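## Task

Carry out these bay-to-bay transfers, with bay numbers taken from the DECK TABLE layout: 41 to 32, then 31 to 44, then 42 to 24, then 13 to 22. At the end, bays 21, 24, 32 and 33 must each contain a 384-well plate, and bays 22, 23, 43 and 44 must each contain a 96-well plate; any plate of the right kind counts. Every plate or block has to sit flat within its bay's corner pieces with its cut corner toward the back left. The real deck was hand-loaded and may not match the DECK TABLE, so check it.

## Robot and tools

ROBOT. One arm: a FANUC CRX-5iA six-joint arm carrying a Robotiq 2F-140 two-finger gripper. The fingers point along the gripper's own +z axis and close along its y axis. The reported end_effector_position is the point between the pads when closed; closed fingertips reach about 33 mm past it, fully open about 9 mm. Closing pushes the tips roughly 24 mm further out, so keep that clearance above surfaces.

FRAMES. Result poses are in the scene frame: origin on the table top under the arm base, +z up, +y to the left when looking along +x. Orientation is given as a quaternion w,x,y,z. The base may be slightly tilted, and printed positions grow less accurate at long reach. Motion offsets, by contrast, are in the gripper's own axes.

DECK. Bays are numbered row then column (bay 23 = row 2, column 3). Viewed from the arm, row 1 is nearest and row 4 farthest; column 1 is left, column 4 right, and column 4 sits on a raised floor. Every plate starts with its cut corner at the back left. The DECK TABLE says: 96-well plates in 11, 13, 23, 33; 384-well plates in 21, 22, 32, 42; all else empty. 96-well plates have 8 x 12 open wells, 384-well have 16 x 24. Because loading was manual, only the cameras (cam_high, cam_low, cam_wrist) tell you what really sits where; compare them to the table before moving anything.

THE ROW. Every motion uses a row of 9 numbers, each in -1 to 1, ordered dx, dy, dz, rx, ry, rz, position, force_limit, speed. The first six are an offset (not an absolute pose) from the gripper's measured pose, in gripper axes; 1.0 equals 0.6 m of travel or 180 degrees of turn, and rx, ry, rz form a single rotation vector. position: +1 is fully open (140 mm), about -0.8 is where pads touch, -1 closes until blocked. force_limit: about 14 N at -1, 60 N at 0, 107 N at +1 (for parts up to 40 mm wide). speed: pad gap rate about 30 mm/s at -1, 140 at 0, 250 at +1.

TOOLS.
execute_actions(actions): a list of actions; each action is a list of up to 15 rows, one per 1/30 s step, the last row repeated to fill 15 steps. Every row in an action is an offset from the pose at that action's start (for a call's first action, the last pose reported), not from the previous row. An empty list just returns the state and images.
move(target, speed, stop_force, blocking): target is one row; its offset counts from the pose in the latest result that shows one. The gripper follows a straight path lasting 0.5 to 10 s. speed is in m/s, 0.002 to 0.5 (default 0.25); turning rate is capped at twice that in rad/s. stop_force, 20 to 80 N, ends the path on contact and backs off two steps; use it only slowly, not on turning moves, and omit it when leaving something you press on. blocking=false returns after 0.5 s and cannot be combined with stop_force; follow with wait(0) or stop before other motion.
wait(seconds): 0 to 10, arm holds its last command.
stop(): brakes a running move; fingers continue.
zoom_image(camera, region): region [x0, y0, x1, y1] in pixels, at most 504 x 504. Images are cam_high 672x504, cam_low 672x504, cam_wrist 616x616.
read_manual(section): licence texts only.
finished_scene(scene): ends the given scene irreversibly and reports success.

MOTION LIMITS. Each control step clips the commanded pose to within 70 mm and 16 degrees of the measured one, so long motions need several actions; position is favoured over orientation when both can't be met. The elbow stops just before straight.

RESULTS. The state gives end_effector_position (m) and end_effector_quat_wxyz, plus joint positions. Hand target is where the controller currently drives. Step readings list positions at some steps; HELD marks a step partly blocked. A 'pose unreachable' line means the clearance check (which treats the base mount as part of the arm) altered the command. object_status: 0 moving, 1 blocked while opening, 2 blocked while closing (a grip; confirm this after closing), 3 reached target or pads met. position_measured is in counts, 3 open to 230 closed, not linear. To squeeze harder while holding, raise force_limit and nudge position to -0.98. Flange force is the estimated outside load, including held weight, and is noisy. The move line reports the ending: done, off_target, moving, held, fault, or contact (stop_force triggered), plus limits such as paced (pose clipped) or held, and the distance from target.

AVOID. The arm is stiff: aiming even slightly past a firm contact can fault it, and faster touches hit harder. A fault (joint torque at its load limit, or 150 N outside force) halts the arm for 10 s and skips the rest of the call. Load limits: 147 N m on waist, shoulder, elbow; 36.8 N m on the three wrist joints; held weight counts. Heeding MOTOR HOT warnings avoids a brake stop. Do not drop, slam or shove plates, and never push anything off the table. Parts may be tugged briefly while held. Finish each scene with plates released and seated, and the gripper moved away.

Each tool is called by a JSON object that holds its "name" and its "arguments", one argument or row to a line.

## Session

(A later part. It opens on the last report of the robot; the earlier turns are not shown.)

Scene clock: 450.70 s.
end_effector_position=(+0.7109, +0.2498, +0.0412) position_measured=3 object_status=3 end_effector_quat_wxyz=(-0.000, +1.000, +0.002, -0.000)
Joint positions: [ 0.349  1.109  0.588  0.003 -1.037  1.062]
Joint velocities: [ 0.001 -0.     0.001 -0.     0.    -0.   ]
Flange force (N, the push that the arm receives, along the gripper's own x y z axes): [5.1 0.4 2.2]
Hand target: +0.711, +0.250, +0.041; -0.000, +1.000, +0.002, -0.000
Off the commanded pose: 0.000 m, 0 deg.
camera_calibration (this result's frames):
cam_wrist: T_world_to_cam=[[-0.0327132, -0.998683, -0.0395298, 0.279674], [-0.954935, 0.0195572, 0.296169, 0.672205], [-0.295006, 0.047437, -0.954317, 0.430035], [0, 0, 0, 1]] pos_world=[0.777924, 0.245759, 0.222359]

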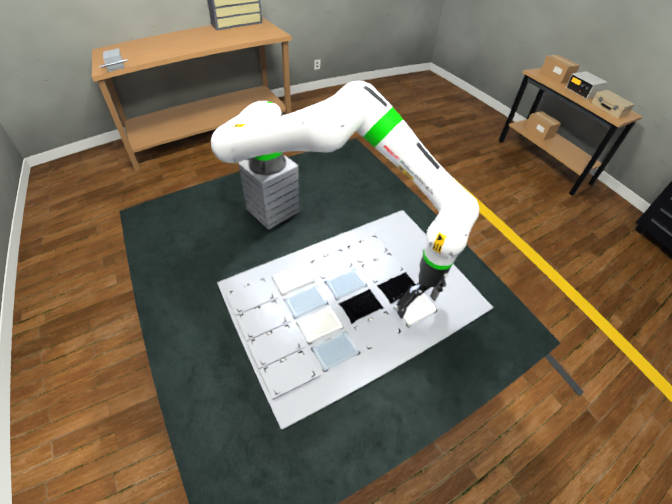

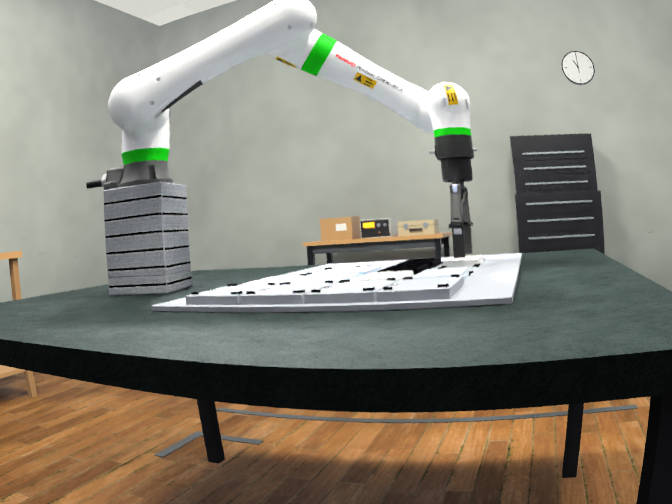

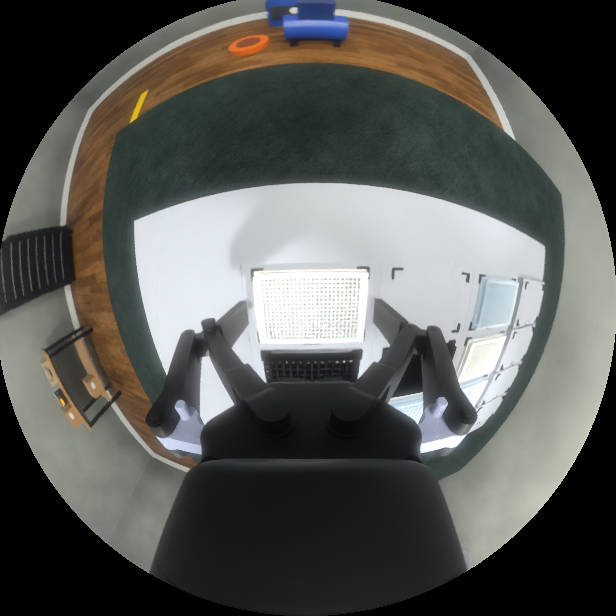

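{"name": "execute_actions", "arguments": {
  "actions": [
    [[0,0,0.0001,0,0,0,1,0,-0.1],[0,0,0.0007,0,0,0,1,0,-0.1],[0.0001,0,0.0019,0,0,0,1,0,-0.1],[0.0003,0,0.0039,0,0.0001,0,1,0,-0.1],[0.0004,0,0.0062,0,0.0001,0.0001,1,0,-0.1],[0.0006,0,0.0088,-0.0001,0.0001,0.0001,1,0,-0.1],[0.0007,0,0.0111,-0.0001,0.0002,0.0001,1,0,-0.1],[0.0009,0,0.0131,-0.0001,0.0002,0.00015,1,0,-0.1],[0.001,0,0.0143,-0.0001,0.0002,0.00015,1,0,-0.1],[0.001,0,0.0149,-0.0001,0.0002,0.00015,1,0,-0.1],[0.001,0,0.015,-0.0001,0.0002,0.00015,1,0,-0.1],[0.001,0,0.015,-0.0001,0.0002,0.00015,1,0,-0.1],[0.001,0,0.015,-0.0001,0.0002,0.00015,1,0,-0.1],[0.001,0,0.015,-0.0001,0.0002,0.00015,-1,-0.7,-0.4],[0.001,0,0.015,-0.0001,0.0002,0.00015,-1,-0.7,-0.4]],
    [[0,0,0,0,0,0,-1,-0.7,-0.4],[0,0,0,0,0,0,-1,-0.7,-0.4],[0,0,0,0,0,0,-1,-0.7,-0.4],[0,0,0,0,0,0,-1,-0.7,-0.4],[0,0,0,0,0,0,-1,-0.7,-0.4],[0,0,-0.0003,0,0,0,-1,-0.7,-0.4],[0,0,-0.002,0,0,0,-1,-0.7,-0.4],[0,0,-0.0056,0,0,0,-1,-0.7,-0.4],[0,0,-0.0109,0,0,0,-0.98,0,-0.4],[0,0,-0.0172,0,0,0,-0.98,0,-0.4],[0,0,-0.0236,0,0,0,-0.98,0,-0.4],[0,0,-0.0289,0,0,0,-0.98,0,-0.4],[0,0,-0.0325,0,0,0,-0.98,0,-0.4],[0,0,-0.0342,0,0,0,-0.98,0,-0.4],[0,0,-0.0345,0,0,0,-0.98,0,-0.4]]
  ]
}}

Scene clock: 545.50 s.
end_effector_position=(+0.7116, +0.2497, +0.0488) position_measured=39 object_status=2 end_effector_quat_wxyz=(-0.000, +1.000, +0.002, +0.000)
Joint positions: [ 0.349  1.099  0.588  0.004 -1.047  1.061]
Joint velocities: [ 0.001 -0.098 -0.016 -0.001 -0.08   0.   ]
Flange force (N, the push that the arm receives, along the gripper's own x y z axes): [-6.3 3.5 -3.8]
Flange force at the end of the 1st action (N, along the gripper's axes at the end of the call): [-4.0 1.7 -0.7]
Hand target: +0.711, +0.250, +0.053; -0.000, +1.000, +0.002, +0.000
Off the commanded pose: 0.004 m, 0 deg.
Step readings (end_effector_position; steps 1 to 15: 1st action; 16 to 30: 2nd action):
0: (+0.7109, +0.2498, +0.0412)
1: (+0.7109, +0.2498, +0.0412)
2: (+0.7109, +0.2498, +0.0411)
4: (+0.7108, +0.2498, +0.0407)
8: (+0.7111, +0.2499, +0.0367)
15: (+0.7115, +0.2498, +0.0323)
16: (+0.7115, +0.2498, +0.0323)
17: (+0.7115, +0.2498, +0.0323)
19: (+0.7115, +0.2498, +0.0323)
23: (+0.7116, +0.2498, +0.0328)
30: end_effector_position above
camera_calibration (this result's frames):
cam_wrist: T_world_to_cam=[[-0.0332353, -0.998677, -0.0392442, 0.2803], [-0.95517, 0.0201805, 0.29537, 0.670691], [-0.294187, 0.0473016, -0.954577, 0.437056], [0, 0, 0, 1]] pos_world=[0.778516, 0.245721, 0.230102]

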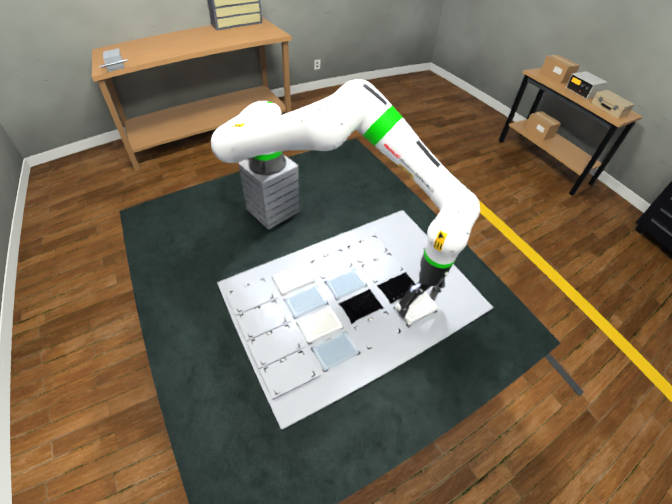

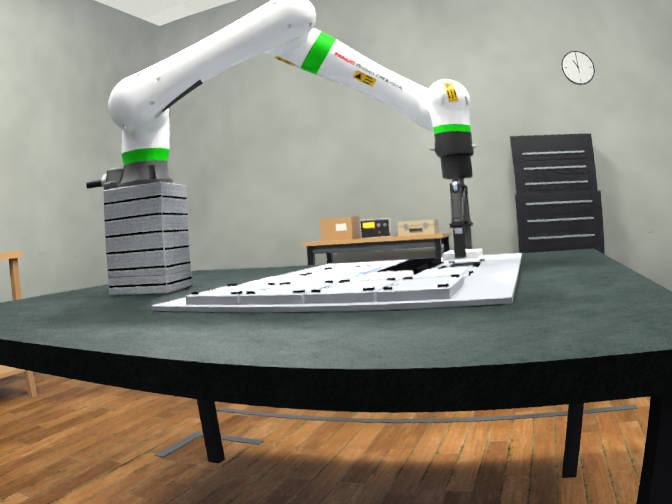

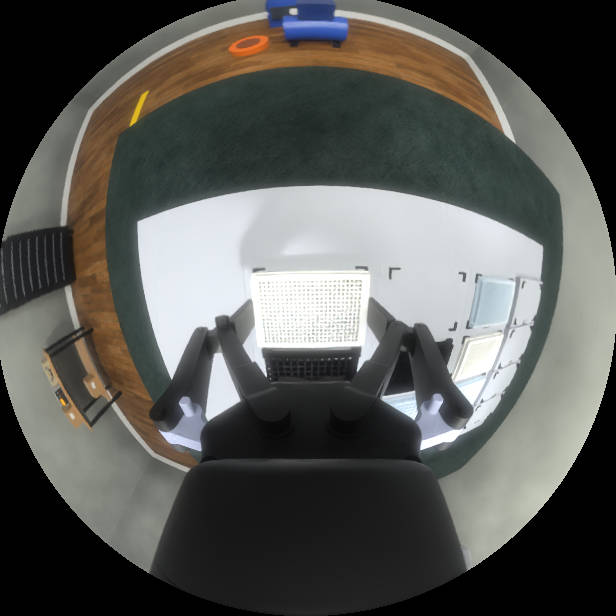

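{"name": "wait", "arguments": {
  "seconds": 0
}}

{"name": "zoom_image", "arguments": {
  "camera": "cam_low",
  "region": [400, 215, 520, 285]
}}

Scene clock: 550.47 s.
end_effector_position=(+0.7114, +0.2498, +0.0530) position_measured=39 object_status=2 end_effector_quat_wxyz=(-0.000, +1.000, +0.002, +0.000)
Joint positions: [ 0.349  1.093  0.587  0.004 -1.052  1.061]
Joint velocities: [ 0.    -0.    -0.    -0.001 -0.002  0.   ]
Flange force (N, the push that the arm receives, along the gripper's own x y z axes): [4.6 -1.3 2.2]
Hand target: +0.711, +0.250, +0.053; -0.000, +1.000, +0.002, +0.000
Off the commanded pose: 0.000 m, 0 deg.
camera_calibration (this result's frames):
cam_wrist: T_world_to_cam=[[-0.0331296, -0.998679, -0.039288, 0.280476], [-0.95511, 0.0200565, 0.295572, 0.66928], [-0.294393, 0.0473166, -0.954512, 0.44108], [0, 0, 0, 1]] pos_world=[0.778379, 0.245812, 0.234216]

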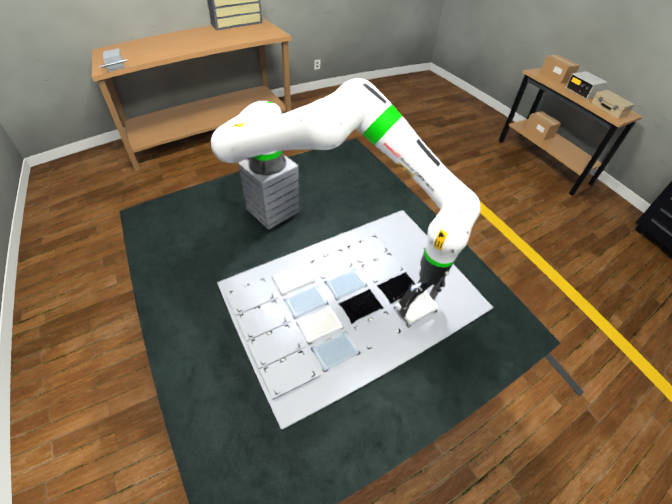

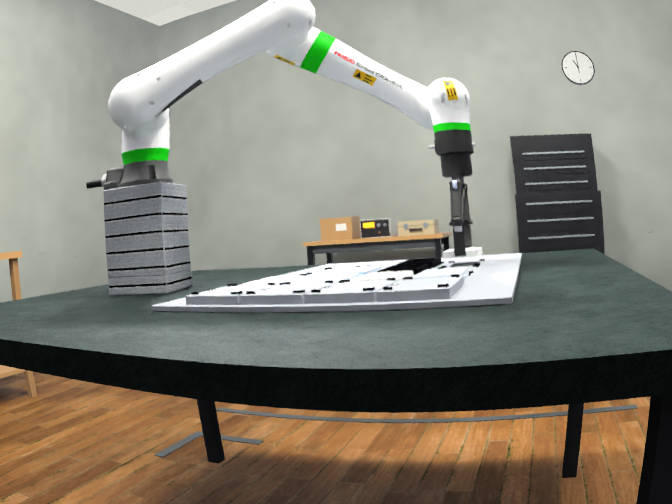

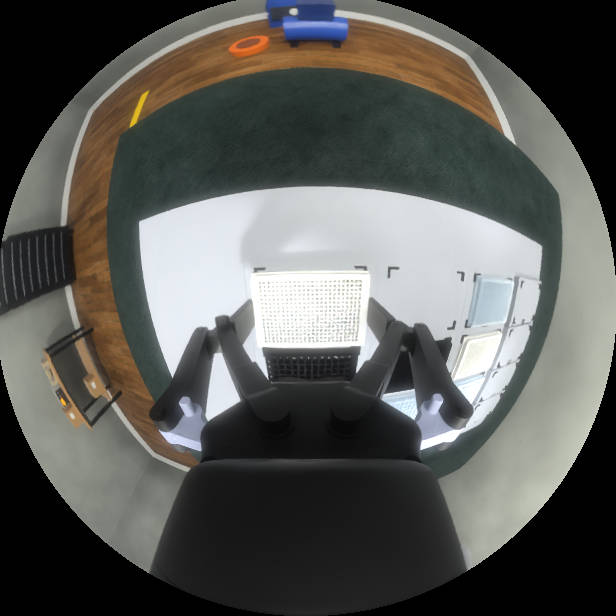

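Region (400, 215, 520, 285) of cam_low's 672x504 image, scaled by 4.200, with more detail than that image has; it fills the top 294 rows of this view, and the rest is white.

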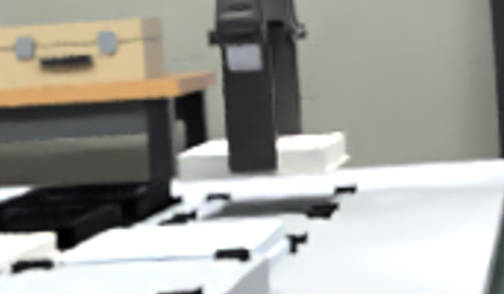

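{"name": "move", "arguments": {
  "target": [-0.3583, 0.0002, 0.0042, 0, 0, 0, -0.98, 0, -0.4],
  "speed": 0.3
}}

Scene clock: 565.13 s.
end_effector_position=(+0.4965, +0.2487, +0.0500) position_measured=39 object_status=2 end_effector_quat_wxyz=(+0.000, +1.000, +0.002, +0.000)
Joint positions: [ 0.54   0.713 -0.183  0.01  -0.663  0.864]
Joint velocities: [ 0.003 -0.003 -0.006  0.005  0.006 -0.009]
Flange force (N, the push that the arm receives, along the gripper's own x y z axes): [0.5 -1.3 1.3]
Hand target: +0.496, +0.249, +0.050; +0.000, +1.000, +0.002, +0.000
Off the commanded pose: 0.000 m, 0 deg.
move: done
camera_calibration (this result's frames):
cam_wrist: T_world_to_cam=[[-0.0338879, -0.998677, -0.0386702, 0.272431], [-0.955015, 0.020952, 0.295815, 0.464597], [-0.294614, 0.0469552, -0.954462, 0.37517], [0, 0, 0, 1]] pos_world=[0.563459, 0.24472, 0.231186]

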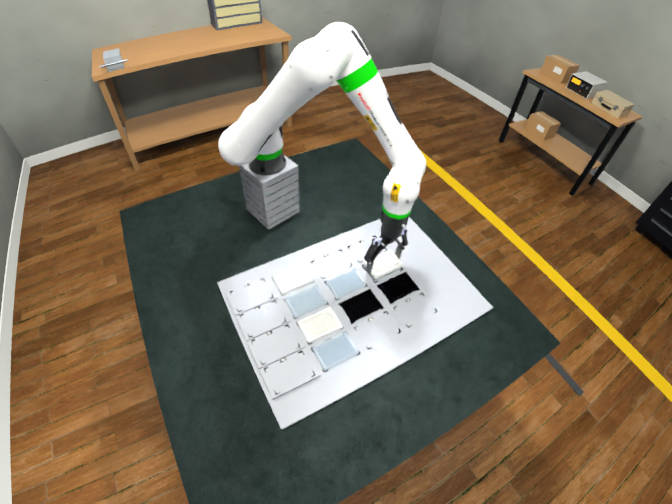

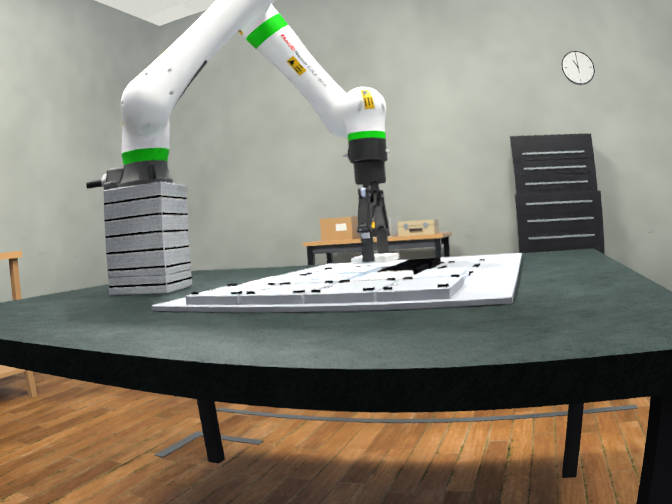

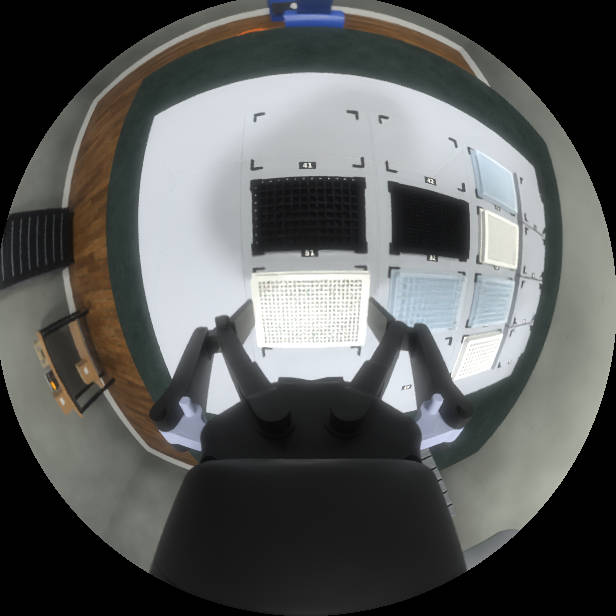

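{"name": "wait", "arguments": {
  "seconds": 0
}}

{"name": "zoom_image", "arguments": {
  "camera": "cam_wrist",
  "region": [240, 255, 280, 290]
}}

{"name": "zoom_image", "arguments": {
  "camera": "cam_wrist",
  "region": [345, 255, 385, 290]
}}

Scene clock: 573.23 s.
end_effector_position=(+0.4964, +0.2487, +0.0500) position_measured=39 object_status=2 end_effector_quat_wxyz=(+0.000, +1.000, +0.002, +0.000)
Joint positions: [ 0.54   0.713 -0.183  0.01  -0.663  0.863]
Joint velocities: [ 0.002  0.    -0.     0.    -0.001  0.   ]
Flange force (N, the push that the arm receives, along the gripper's own x y z axes): [-1.7 1.6 0.2]
Hand target: +0.496, +0.249, +0.050; +0.000, +1.000, +0.002, +0.000
Off the commanded pose: 0.000 m, 0 deg.
camera_calibration (this result's frames):
cam_wrist: T_world_to_cam=[[-0.0339115, -0.998679, -0.0386106, 0.272464], [-0.955093, 0.0210046, 0.295562, 0.464596], [-0.29436, 0.0468996, -0.954543, 0.375074], [0, 0, 0, 1]] pos_world=[0.563379, 0.244755, 0.231227]

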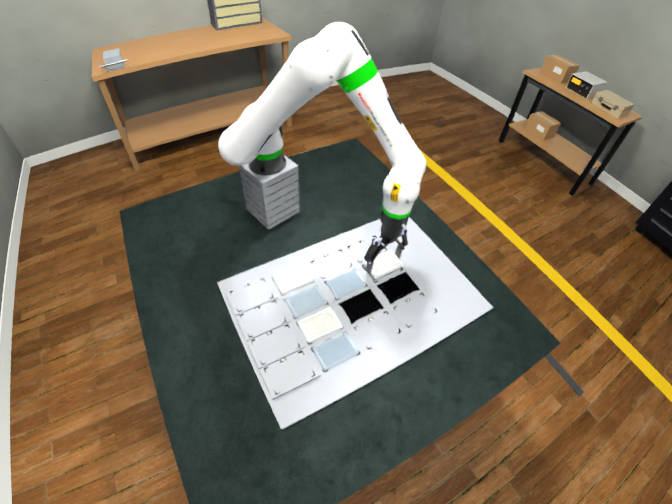

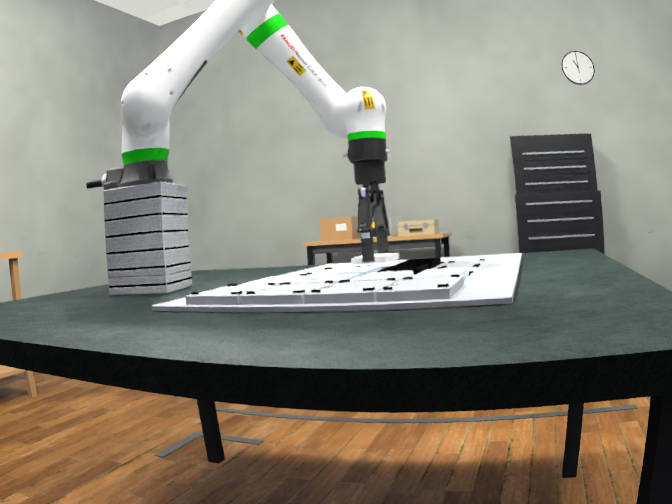

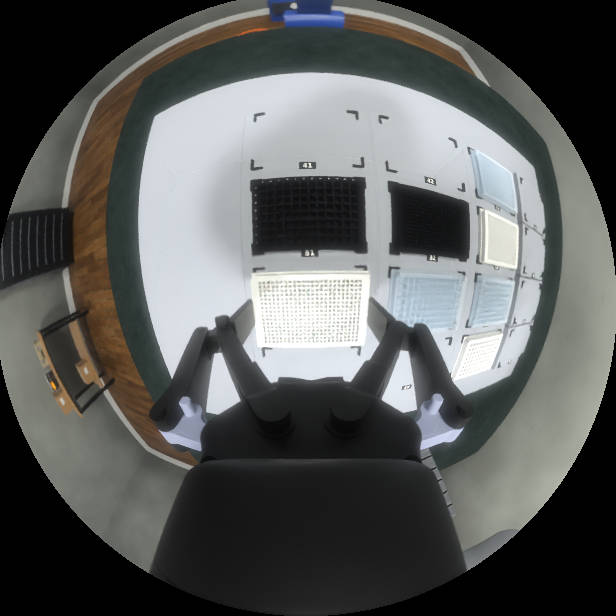

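Region (240, 255, 280, 290) of cam_wrist's 616x616 image, scaled by 12.600, with more detail than that image has; it fills the top 441 rows of this view, and the rest is white.

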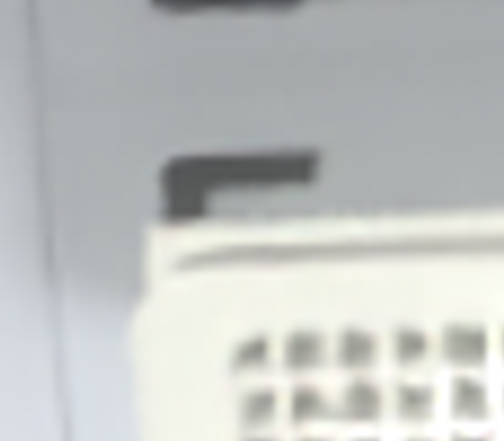

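Region (345, 255, 385, 290) of cam_wrist's 616x616 image, scaled by 12.600, with more detail than that image has; it fills the top 441 rows of this view, and the rest is white.

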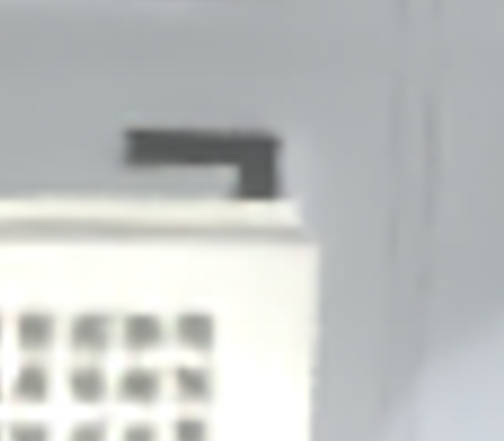

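{"name": "execute_actions", "arguments": {
  "actions": [
    [[0,0,0.0001,0,0,0,-0.98,0,-0.4],[0,0,0.0007,0,0,0,-0.98,0,-0.4],[0,0,0.002,0,0,0,-0.98,0,-0.4],[0,0,0.0041,0,0,-0.0001,-0.98,0,-0.4],[0,-0.0001,0.0068,0.0001,0,-0.0001,-0.98,0,-0.4],[0,-0.0001,0.0098,0.0001,0,-0.0001,-0.98,0,-0.4],[0,-0.0001,0.0127,0.0001,0,-0.0002,-0.98,0,-0.4],[0,-0.0002,0.0154,0.0002,0,-0.0002,-0.98,0,-0.4],[0,-0.0002,0.0175,0.0002,0,-0.0002,-0.98,0,-0.4],[0,-0.0002,0.0188,0.0002,0,-0.0002,-0.98,0,-0.4],[0,-0.0002,0.0194,0.0002,0,-0.0002,-0.98,0,-0.4],[0,-0.0002,0.0195,0.0002,0,-0.0002,-0.98,0,-0.4]]
  ]
}}

Scene clock: 601.27 s.
end_effector_position=(+0.4964, +0.2489, +0.0386) position_measured=39 object_status=2 end_effector_quat_wxyz=(-0.000, +1.000, +0.002, +0.000)
Joint positions: [ 0.54   0.735 -0.181  0.01  -0.643  0.864]
Joint velocities: [-0.003  0.01   0.001 -0.001  0.008 -0.   ]
Flange force (N, the push that the arm receives, along the gripper's own x y z axes): [-0.4 0.0 2.3]
Hand target: +0.496, +0.249, +0.038; -0.000, +1.000, +0.002, +0.000
Off the commanded pose: 0.000 m, 0 deg.
Step readings (end_effector_position):
0: (+0.4964, +0.2487, +0.0500)
1: (+0.4964, +0.2487, +0.0500)
2: (+0.4965, +0.2487, +0.0500)
4: (+0.4965, +0.2488, +0.0496)
8: (+0.4965, +0.2488, +0.0453)
15: end_effector_position above
camera_calibration (this result's frames):
cam_wrist: T_world_to_cam=[[-0.0330056, -0.998688, -0.0391645, 0.271815], [-0.955122, 0.019976, 0.295537, 0.468187], [-0.294367, 0.0471613, -0.954528, 0.364149], [0, 0, 0, 1]] pos_world=[0.563341, 0.244932, 0.219869]

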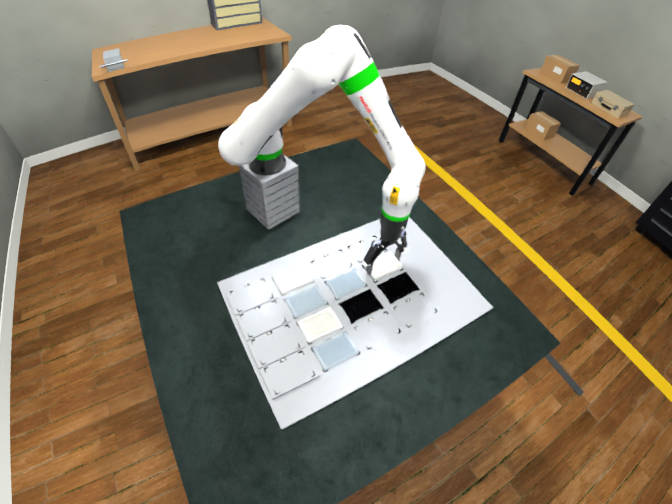

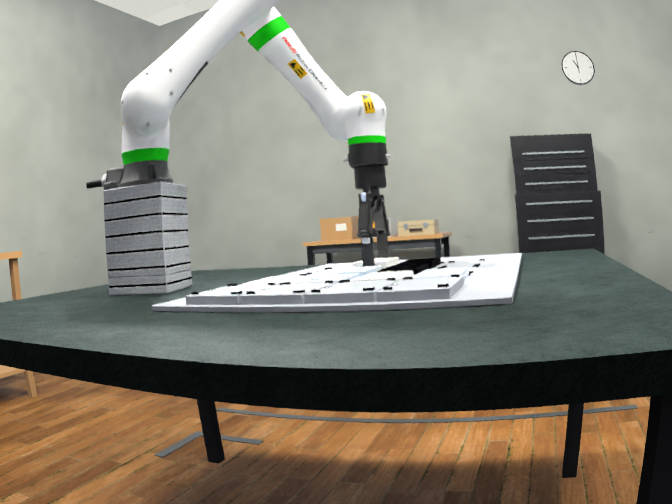

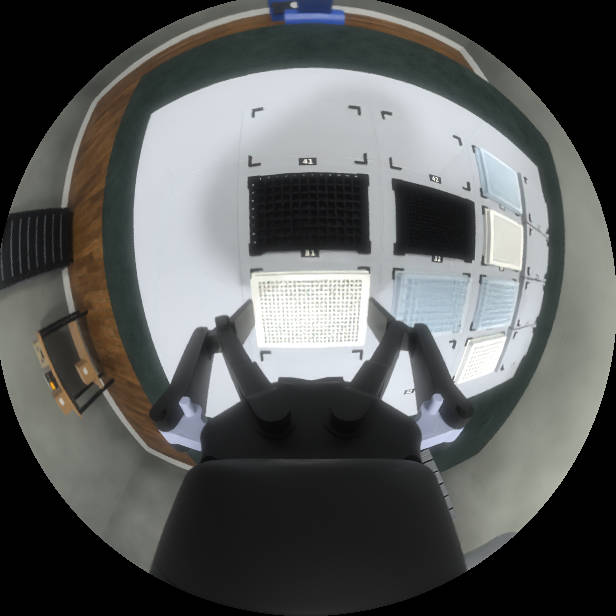

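{"name": "wait", "arguments": {
  "seconds": 0
}}

{"name": "zoom_image", "arguments": {
  "camera": "cam_wrist",
  "region": [240, 255, 280, 290]
}}

{"name": "zoom_image", "arguments": {
  "camera": "cam_wrist",
  "region": [345, 255, 385, 290]
}}

Scene clock: 610.43 s.
end_effector_position=(+0.4965, +0.2488, +0.0383) position_measured=39 object_status=2 end_effector_quat_wxyz=(-0.000, +1.000, +0.002, +0.000)
Joint positions: [ 0.539  0.736 -0.181  0.01  -0.642  0.864]
Joint velocities: [ 0.001 -0.    -0.    -0.    -0.    -0.   ]
Flange force (N, the push that the arm receives, along the gripper's own x y z axes): [2.5 -2.8 0.5]
Hand target: +0.496, +0.249, +0.038; -0.000, +1.000, +0.002, +0.000
Off the commanded pose: 0.000 m, 0 deg.
camera_calibration (this result's frames):
cam_wrist: T_world_to_cam=[[-0.0333151, -0.998676, -0.0392046, 0.271835], [-0.955113, 0.0202596, 0.295549, 0.468278], [-0.294363, 0.047291, -0.954523, 0.363818], [0, 0, 0, 1]] pos_world=[0.563409, 0.244782, 0.21953]

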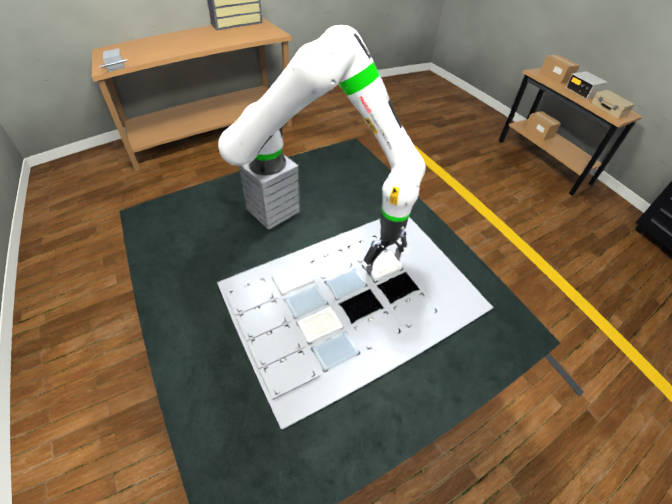

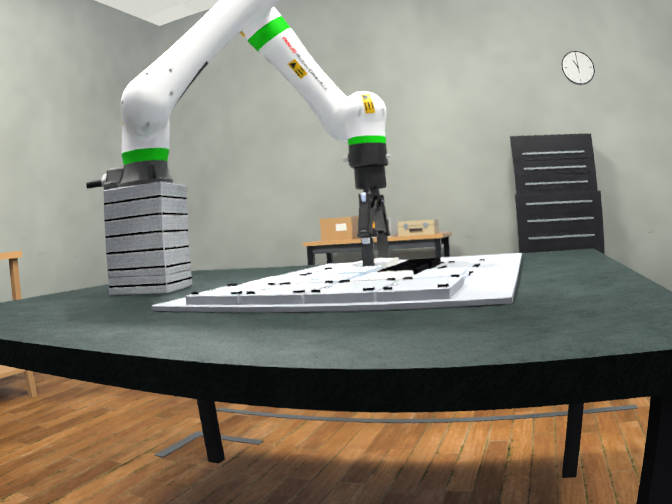

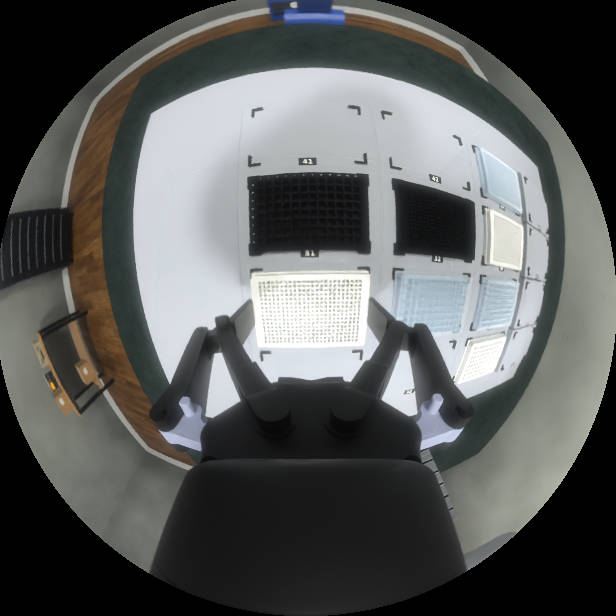

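Region (240, 255, 280, 290) of cam_wrist's 616x616 image, scaled by 12.600, with more detail than that image has; it fills the top 441 rows of this view, and the rest is white.

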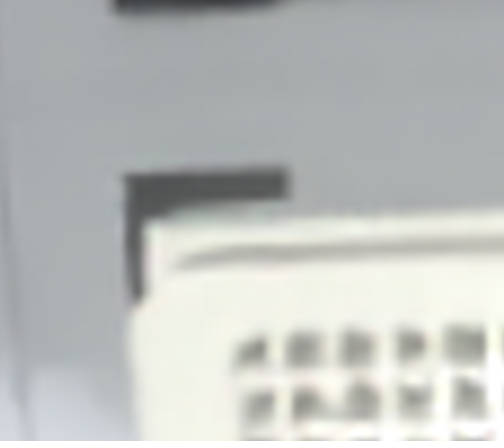

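Region (345, 255, 385, 290) of cam_wrist's 616x616 image, scaled by 12.600, with more detail than that image has; it fills the top 441 rows of this view, and the rest is white.

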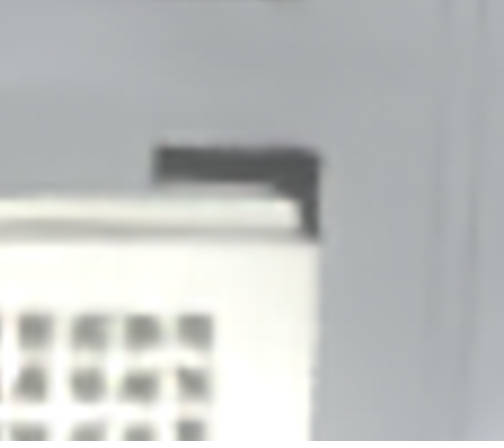

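{"name": "move", "arguments": {
  "target": [0.0009, 0, 0.0118, 0, 0, 0, -0.98, 0, -0.4],
  "speed": 0.012,
  "stop_force": 20
}}

{"name": "zoom_image", "arguments": {
  "camera": "cam_wrist",
  "region": [240, 255, 280, 290]
}}

{"name": "zoom_image", "arguments": {
  "camera": "cam_wrist",
  "region": [345, 255, 385, 290]
}}

Scene clock: 622.73 s.
end_effector_position=(+0.4971, +0.2489, +0.0318) position_measured=39 object_status=2 end_effector_quat_wxyz=(-0.000, +1.000, +0.002, +0.000)
Joint positions: [ 0.539  0.749 -0.178  0.01  -0.632  0.865]
Joint velocities: [ 0.    -0.002 -0.002  0.001 -0.002 -0.   ]
Flange force (N, the push that the arm receives, along the gripper's own x y z axes): [-0.7 1.6 -21.9]
Hand target: +0.497, +0.249, +0.032; -0.000, +1.000, +0.002, +0.000
Off the commanded pose: 0.001 m, 0 deg.
move: contact
camera_calibration (this result's frames):
cam_wrist: T_world_to_cam=[[-0.033344, -0.99867, -0.0393361, 0.271666], [-0.955158, 0.0202557, 0.295404, 0.470788], [-0.294214, 0.0474221, -0.954562, 0.357679], [0, 0, 0, 1]] pos_world=[0.563969, 0.244806, 0.21304]

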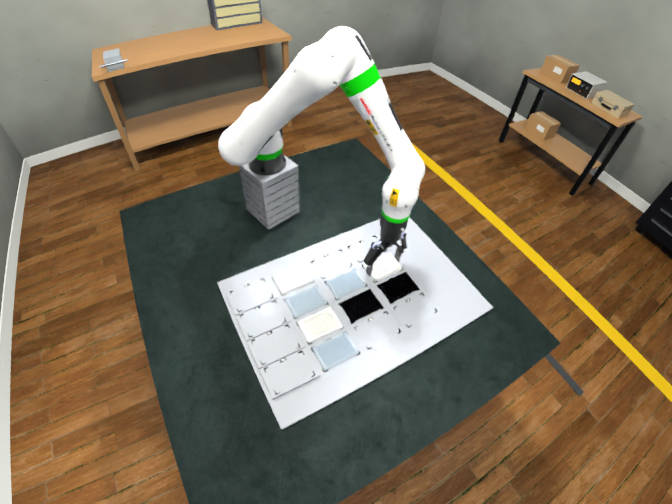

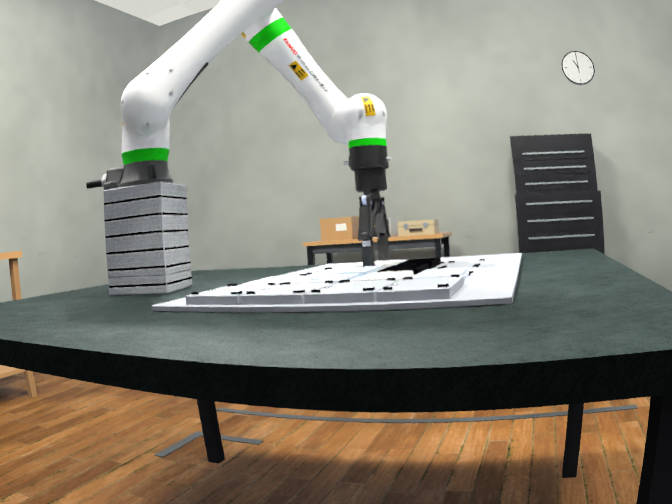

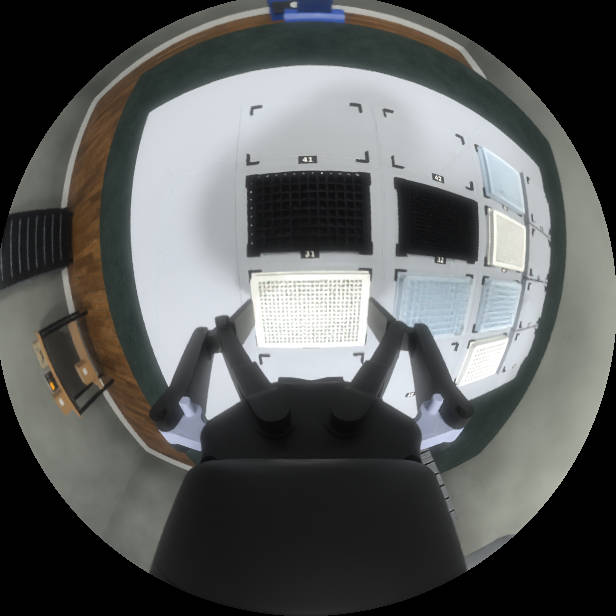

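Region (240, 255, 280, 290) of cam_wrist's 616x616 image, scaled by 12.600, with more detail than that image has; it fills the top 441 rows of this view, and the rest is white.

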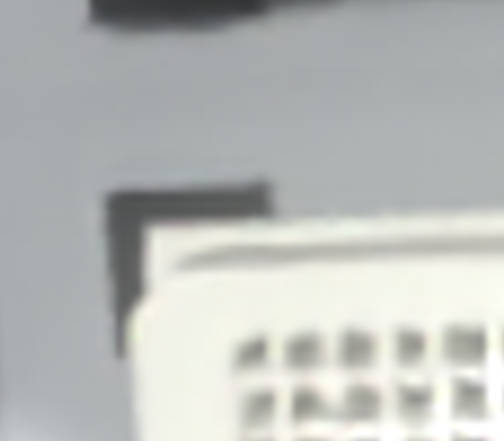

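Region (345, 255, 385, 290) of cam_wrist's 616x616 image, scaled by 12.600, with more detail than that image has; it fills the top 441 rows of this view, and the rest is white.

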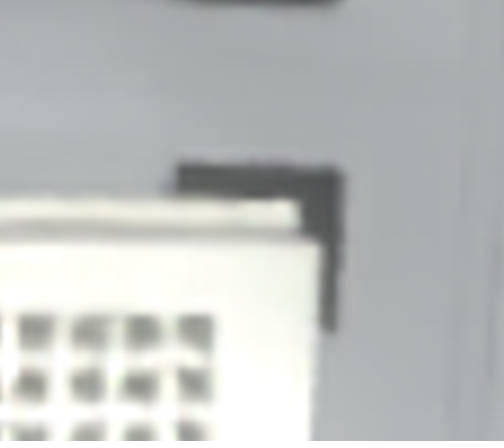

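{"name": "execute_actions", "arguments": {
  "actions": [
    [[0,0,0,0,0,0,1,0,-0.1],[0,0,0,0,0,0,1,0,-0.1],[0,0,0,0,0,0,1,0,-0.1],[0,0,0,0,0,0,1,0,-0.1],[0.0002,0,0,0,0,0,1,0,-0.1],[0.0012,0,0,0,0,0,1,0,-0.1],[0.0036,0,0,0,0,0,1,0,-0.1],[0.008,0,0,0,0,0,1,0,-0.1],[0.0144,0,0,0,0,0,1,0,-0.1],[0.0229,0,0,0,0,0,1,0,-0.1],[0.0334,0,0,0,0,0,1,0,-0.1],[0.0456,0,0,0,0,0,1,0,-0.1],[0.0592,0,0,0,0,0,1,0,-0.1],[0.0738,0,0,0,0,0,1,0,-0.1],[0.0889,0,0,0,0,0,1,0,-0.1]],
    [[0.0547,0,0,0,0,0,1,0,-0.1],[0.0692,0,0,0,0,0,1,0,-0.1],[0.0829,0,0,0,0,0,1,0,-0.1],[0.0951,0,0,0,0,0,1,0,-0.1],[0.1056,0,0,0,0,0,1,0,-0.1],[0.1141,0,0,0,0,0,1,0,-0.1],[0.1205,0,0,0,0,0,1,0,-0.1],[0.1248,0,0,0,0,0,1,0,-0.1],[0.1273,0,0,0,0,0,1,0,-0.1],[0.1283,0,0,0,0,0,1,0,-0.1],[0.1285,0,0,0,0,0,1,0,-0.1]]
  ]
}}

Scene clock: 680.00 s.
end_effector_position=(+0.5979, +0.2489, +0.0328) position_measured=3 object_status=3 end_effector_quat_wxyz=(-0.000, +1.000, +0.002, +0.002)
Joint positions: [ 0.436  0.896  0.13   0.01  -0.789  0.969]
Joint velocities: [-0.016  0.045  0.088 -0.02  -0.063  0.032]
Flange force (N, the push that the arm receives, along the gripper's own x y z axes): [5.4 -1.4 5.4]
Flange force at the end of the 1st action (N, along the gripper's axes at the end of the call): [-0.9 -1.2 2.2]
Hand target: +0.599, +0.249, +0.033; -0.000, +1.000, +0.002, +0.002
Off the commanded pose: 0.001 m, 0 deg.
Step readings (end_effector_position; steps 1 to 15: 1st action; 16 to 30: 2nd action):
0: (+0.4969, +0.2488, +0.0319)
1: (+0.4969, +0.2488, +0.0319)
2: (+0.4969, +0.2488, +0.0319)
4: (+0.4968, +0.2488, +0.0318)
8: (+0.4978, +0.2493, +0.0318)
15: (+0.5216, +0.2487, +0.0323)
16: (+0.5279, +0.2486, +0.0325)
17: (+0.5345, +0.2484, +0.0327)
19: (+0.5480, +0.2481, +0.0332)
23: (+0.5751, +0.2478, +0.0338)
30: end_effector_position above
camera_calibration (this result's frames):
cam_wrist: T_world_to_cam=[[-0.0332589, -0.998662, -0.0396022, 0.27504], [-0.956325, 0.0202854, 0.291601, 0.567577], [-0.290408, 0.0475709, -0.95572, 0.386005], [0, 0, 0, 1]] pos_world=[0.664034, 0.244796, 0.214298]

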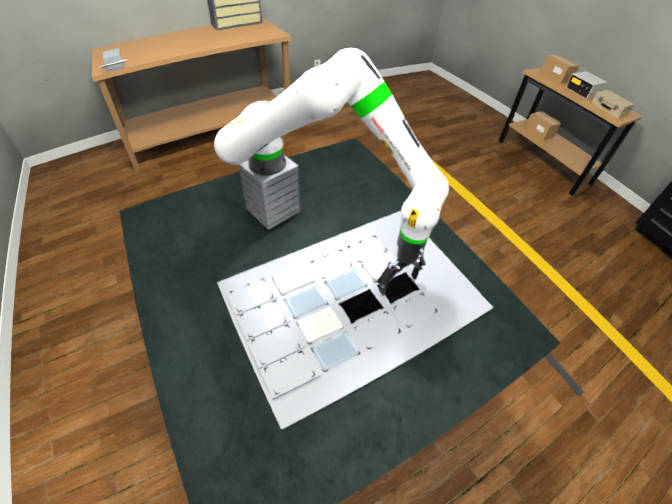

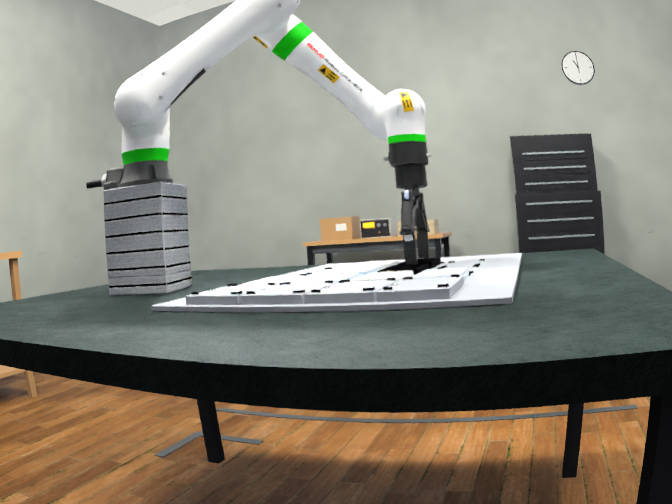

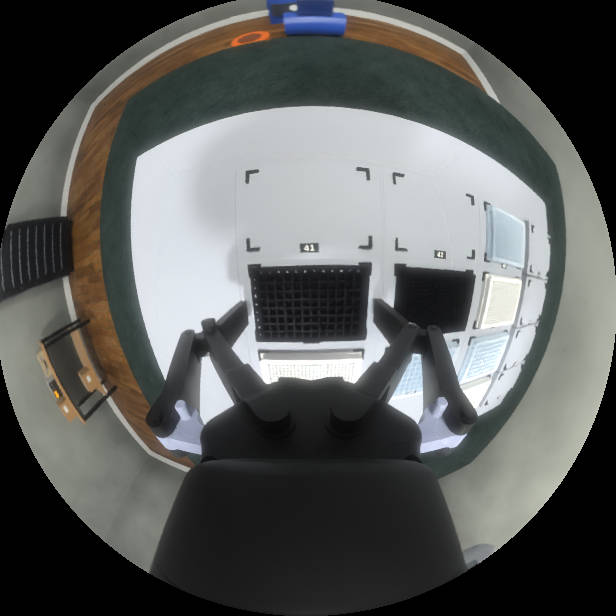

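{"name": "wait", "arguments": {
  "seconds": 0
}}

{"name": "zoom_image", "arguments": {
  "camera": "cam_wrist",
  "region": [235, 290, 275, 330]
}}

{"name": "zoom_image", "arguments": {
  "camera": "cam_wrist",
  "region": [350, 290, 390, 330]
}}

{"name": "zoom_image", "arguments": {
  "camera": "cam_wrist",
  "region": [240, 250, 280, 285]
}}

{"name": "zoom_image", "arguments": {
  "camera": "cam_wrist",
  "region": [345, 250, 385, 285]
}}

Scene clock: 690.07 s.
end_effector_position=(+0.5987, +0.2491, +0.0327) position_measured=3 object_status=3 end_effector_quat_wxyz=(-0.000, +1.000, +0.002, +0.002)
Joint positions: [ 0.435  0.898  0.135  0.008 -0.793  0.971]
Joint velocities: [ 0.     0.    -0.    -0.     0.003  0.001]
Flange force (N, the push that the arm receives, along the gripper's own x y z axes): [0.5 -0.7 0.3]
Hand target: +0.599, +0.249, +0.033; -0.000, +1.000, +0.002, +0.002
Off the commanded pose: 0.000 m, 0 deg.
camera_calibration (this result's frames):
cam_wrist: T_world_to_cam=[[-0.0332411, -0.998662, -0.0396136, 0.275254], [-0.95594, 0.020202, 0.292868, 0.568163], [-0.291676, 0.0476035, -0.955332, 0.386883], [0, 0, 0, 1]] pos_world=[0.665123, 0.244991, 0.214109]

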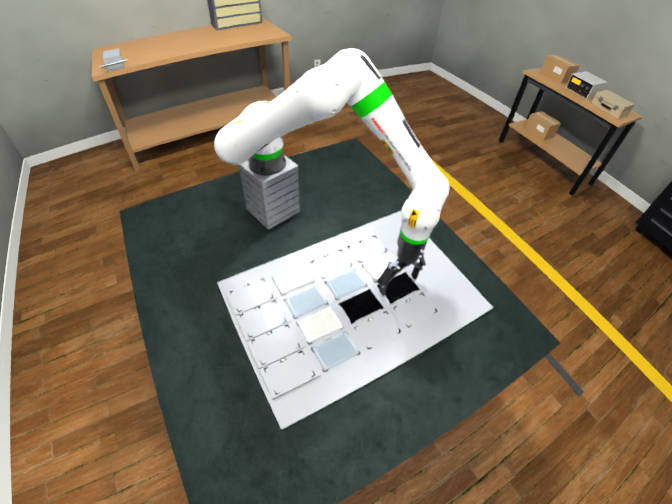

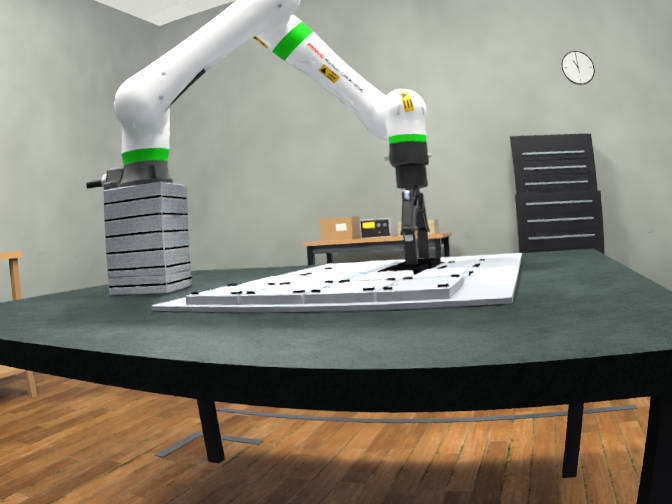

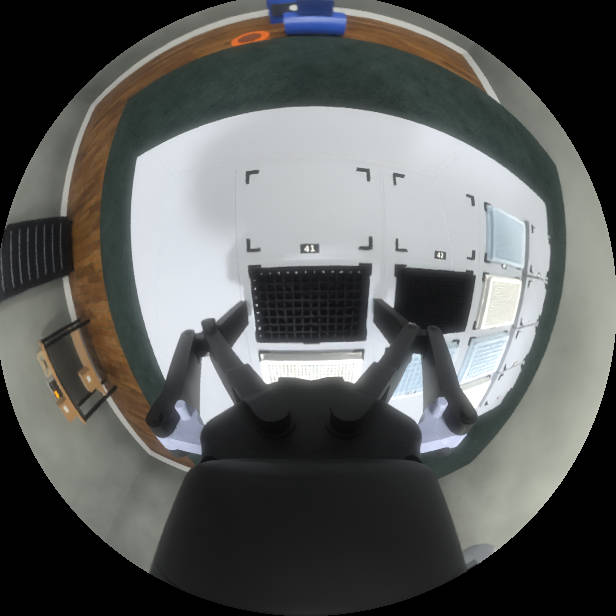

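Region (235, 290, 275, 330) of cam_wrist's 616x616 image, scaled by 12.600, with more detail than that image has.

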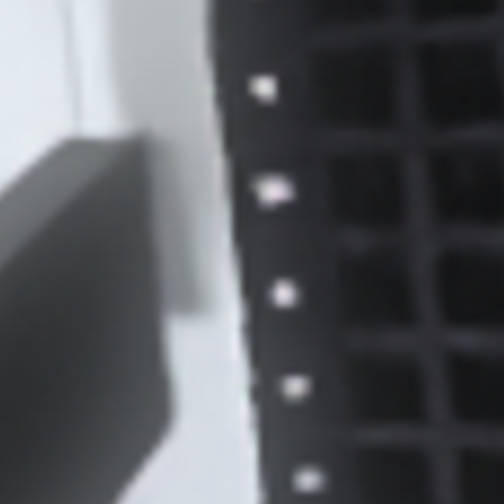

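Region (350, 290, 390, 330) of cam_wrist's 616x616 image, scaled by 12.600, with more detail than that image has.

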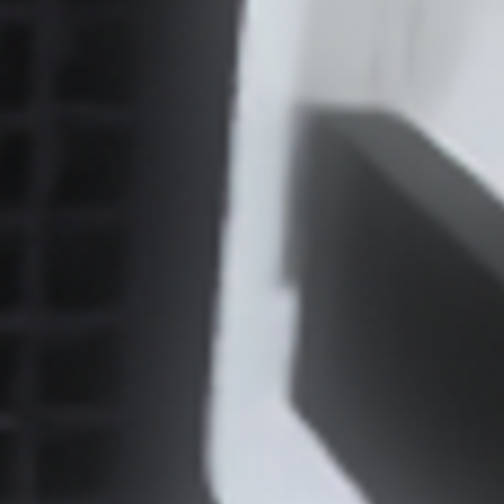

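Region (240, 250, 280, 285) of cam_wrist's 616x616 image, scaled by 12.600, with more detail than that image has; it fills the top 441 rows of this view, and the rest is white.

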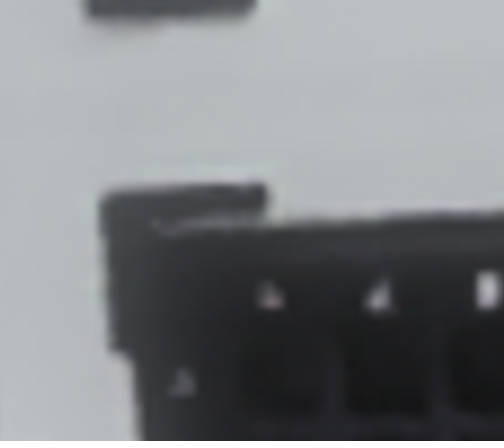

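Region (345, 250, 385, 285) of cam_wrist's 616x616 image, scaled by 12.600, with more detail than that image has; it fills the top 441 rows of this view, and the rest is white.

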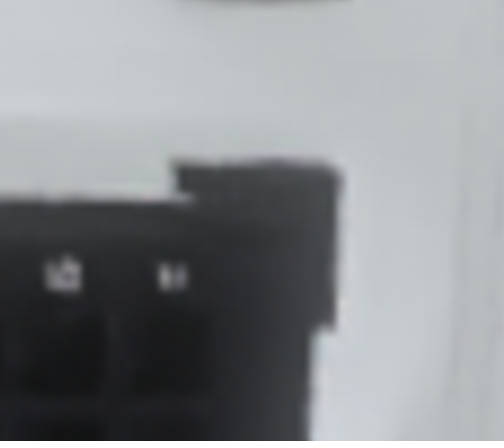

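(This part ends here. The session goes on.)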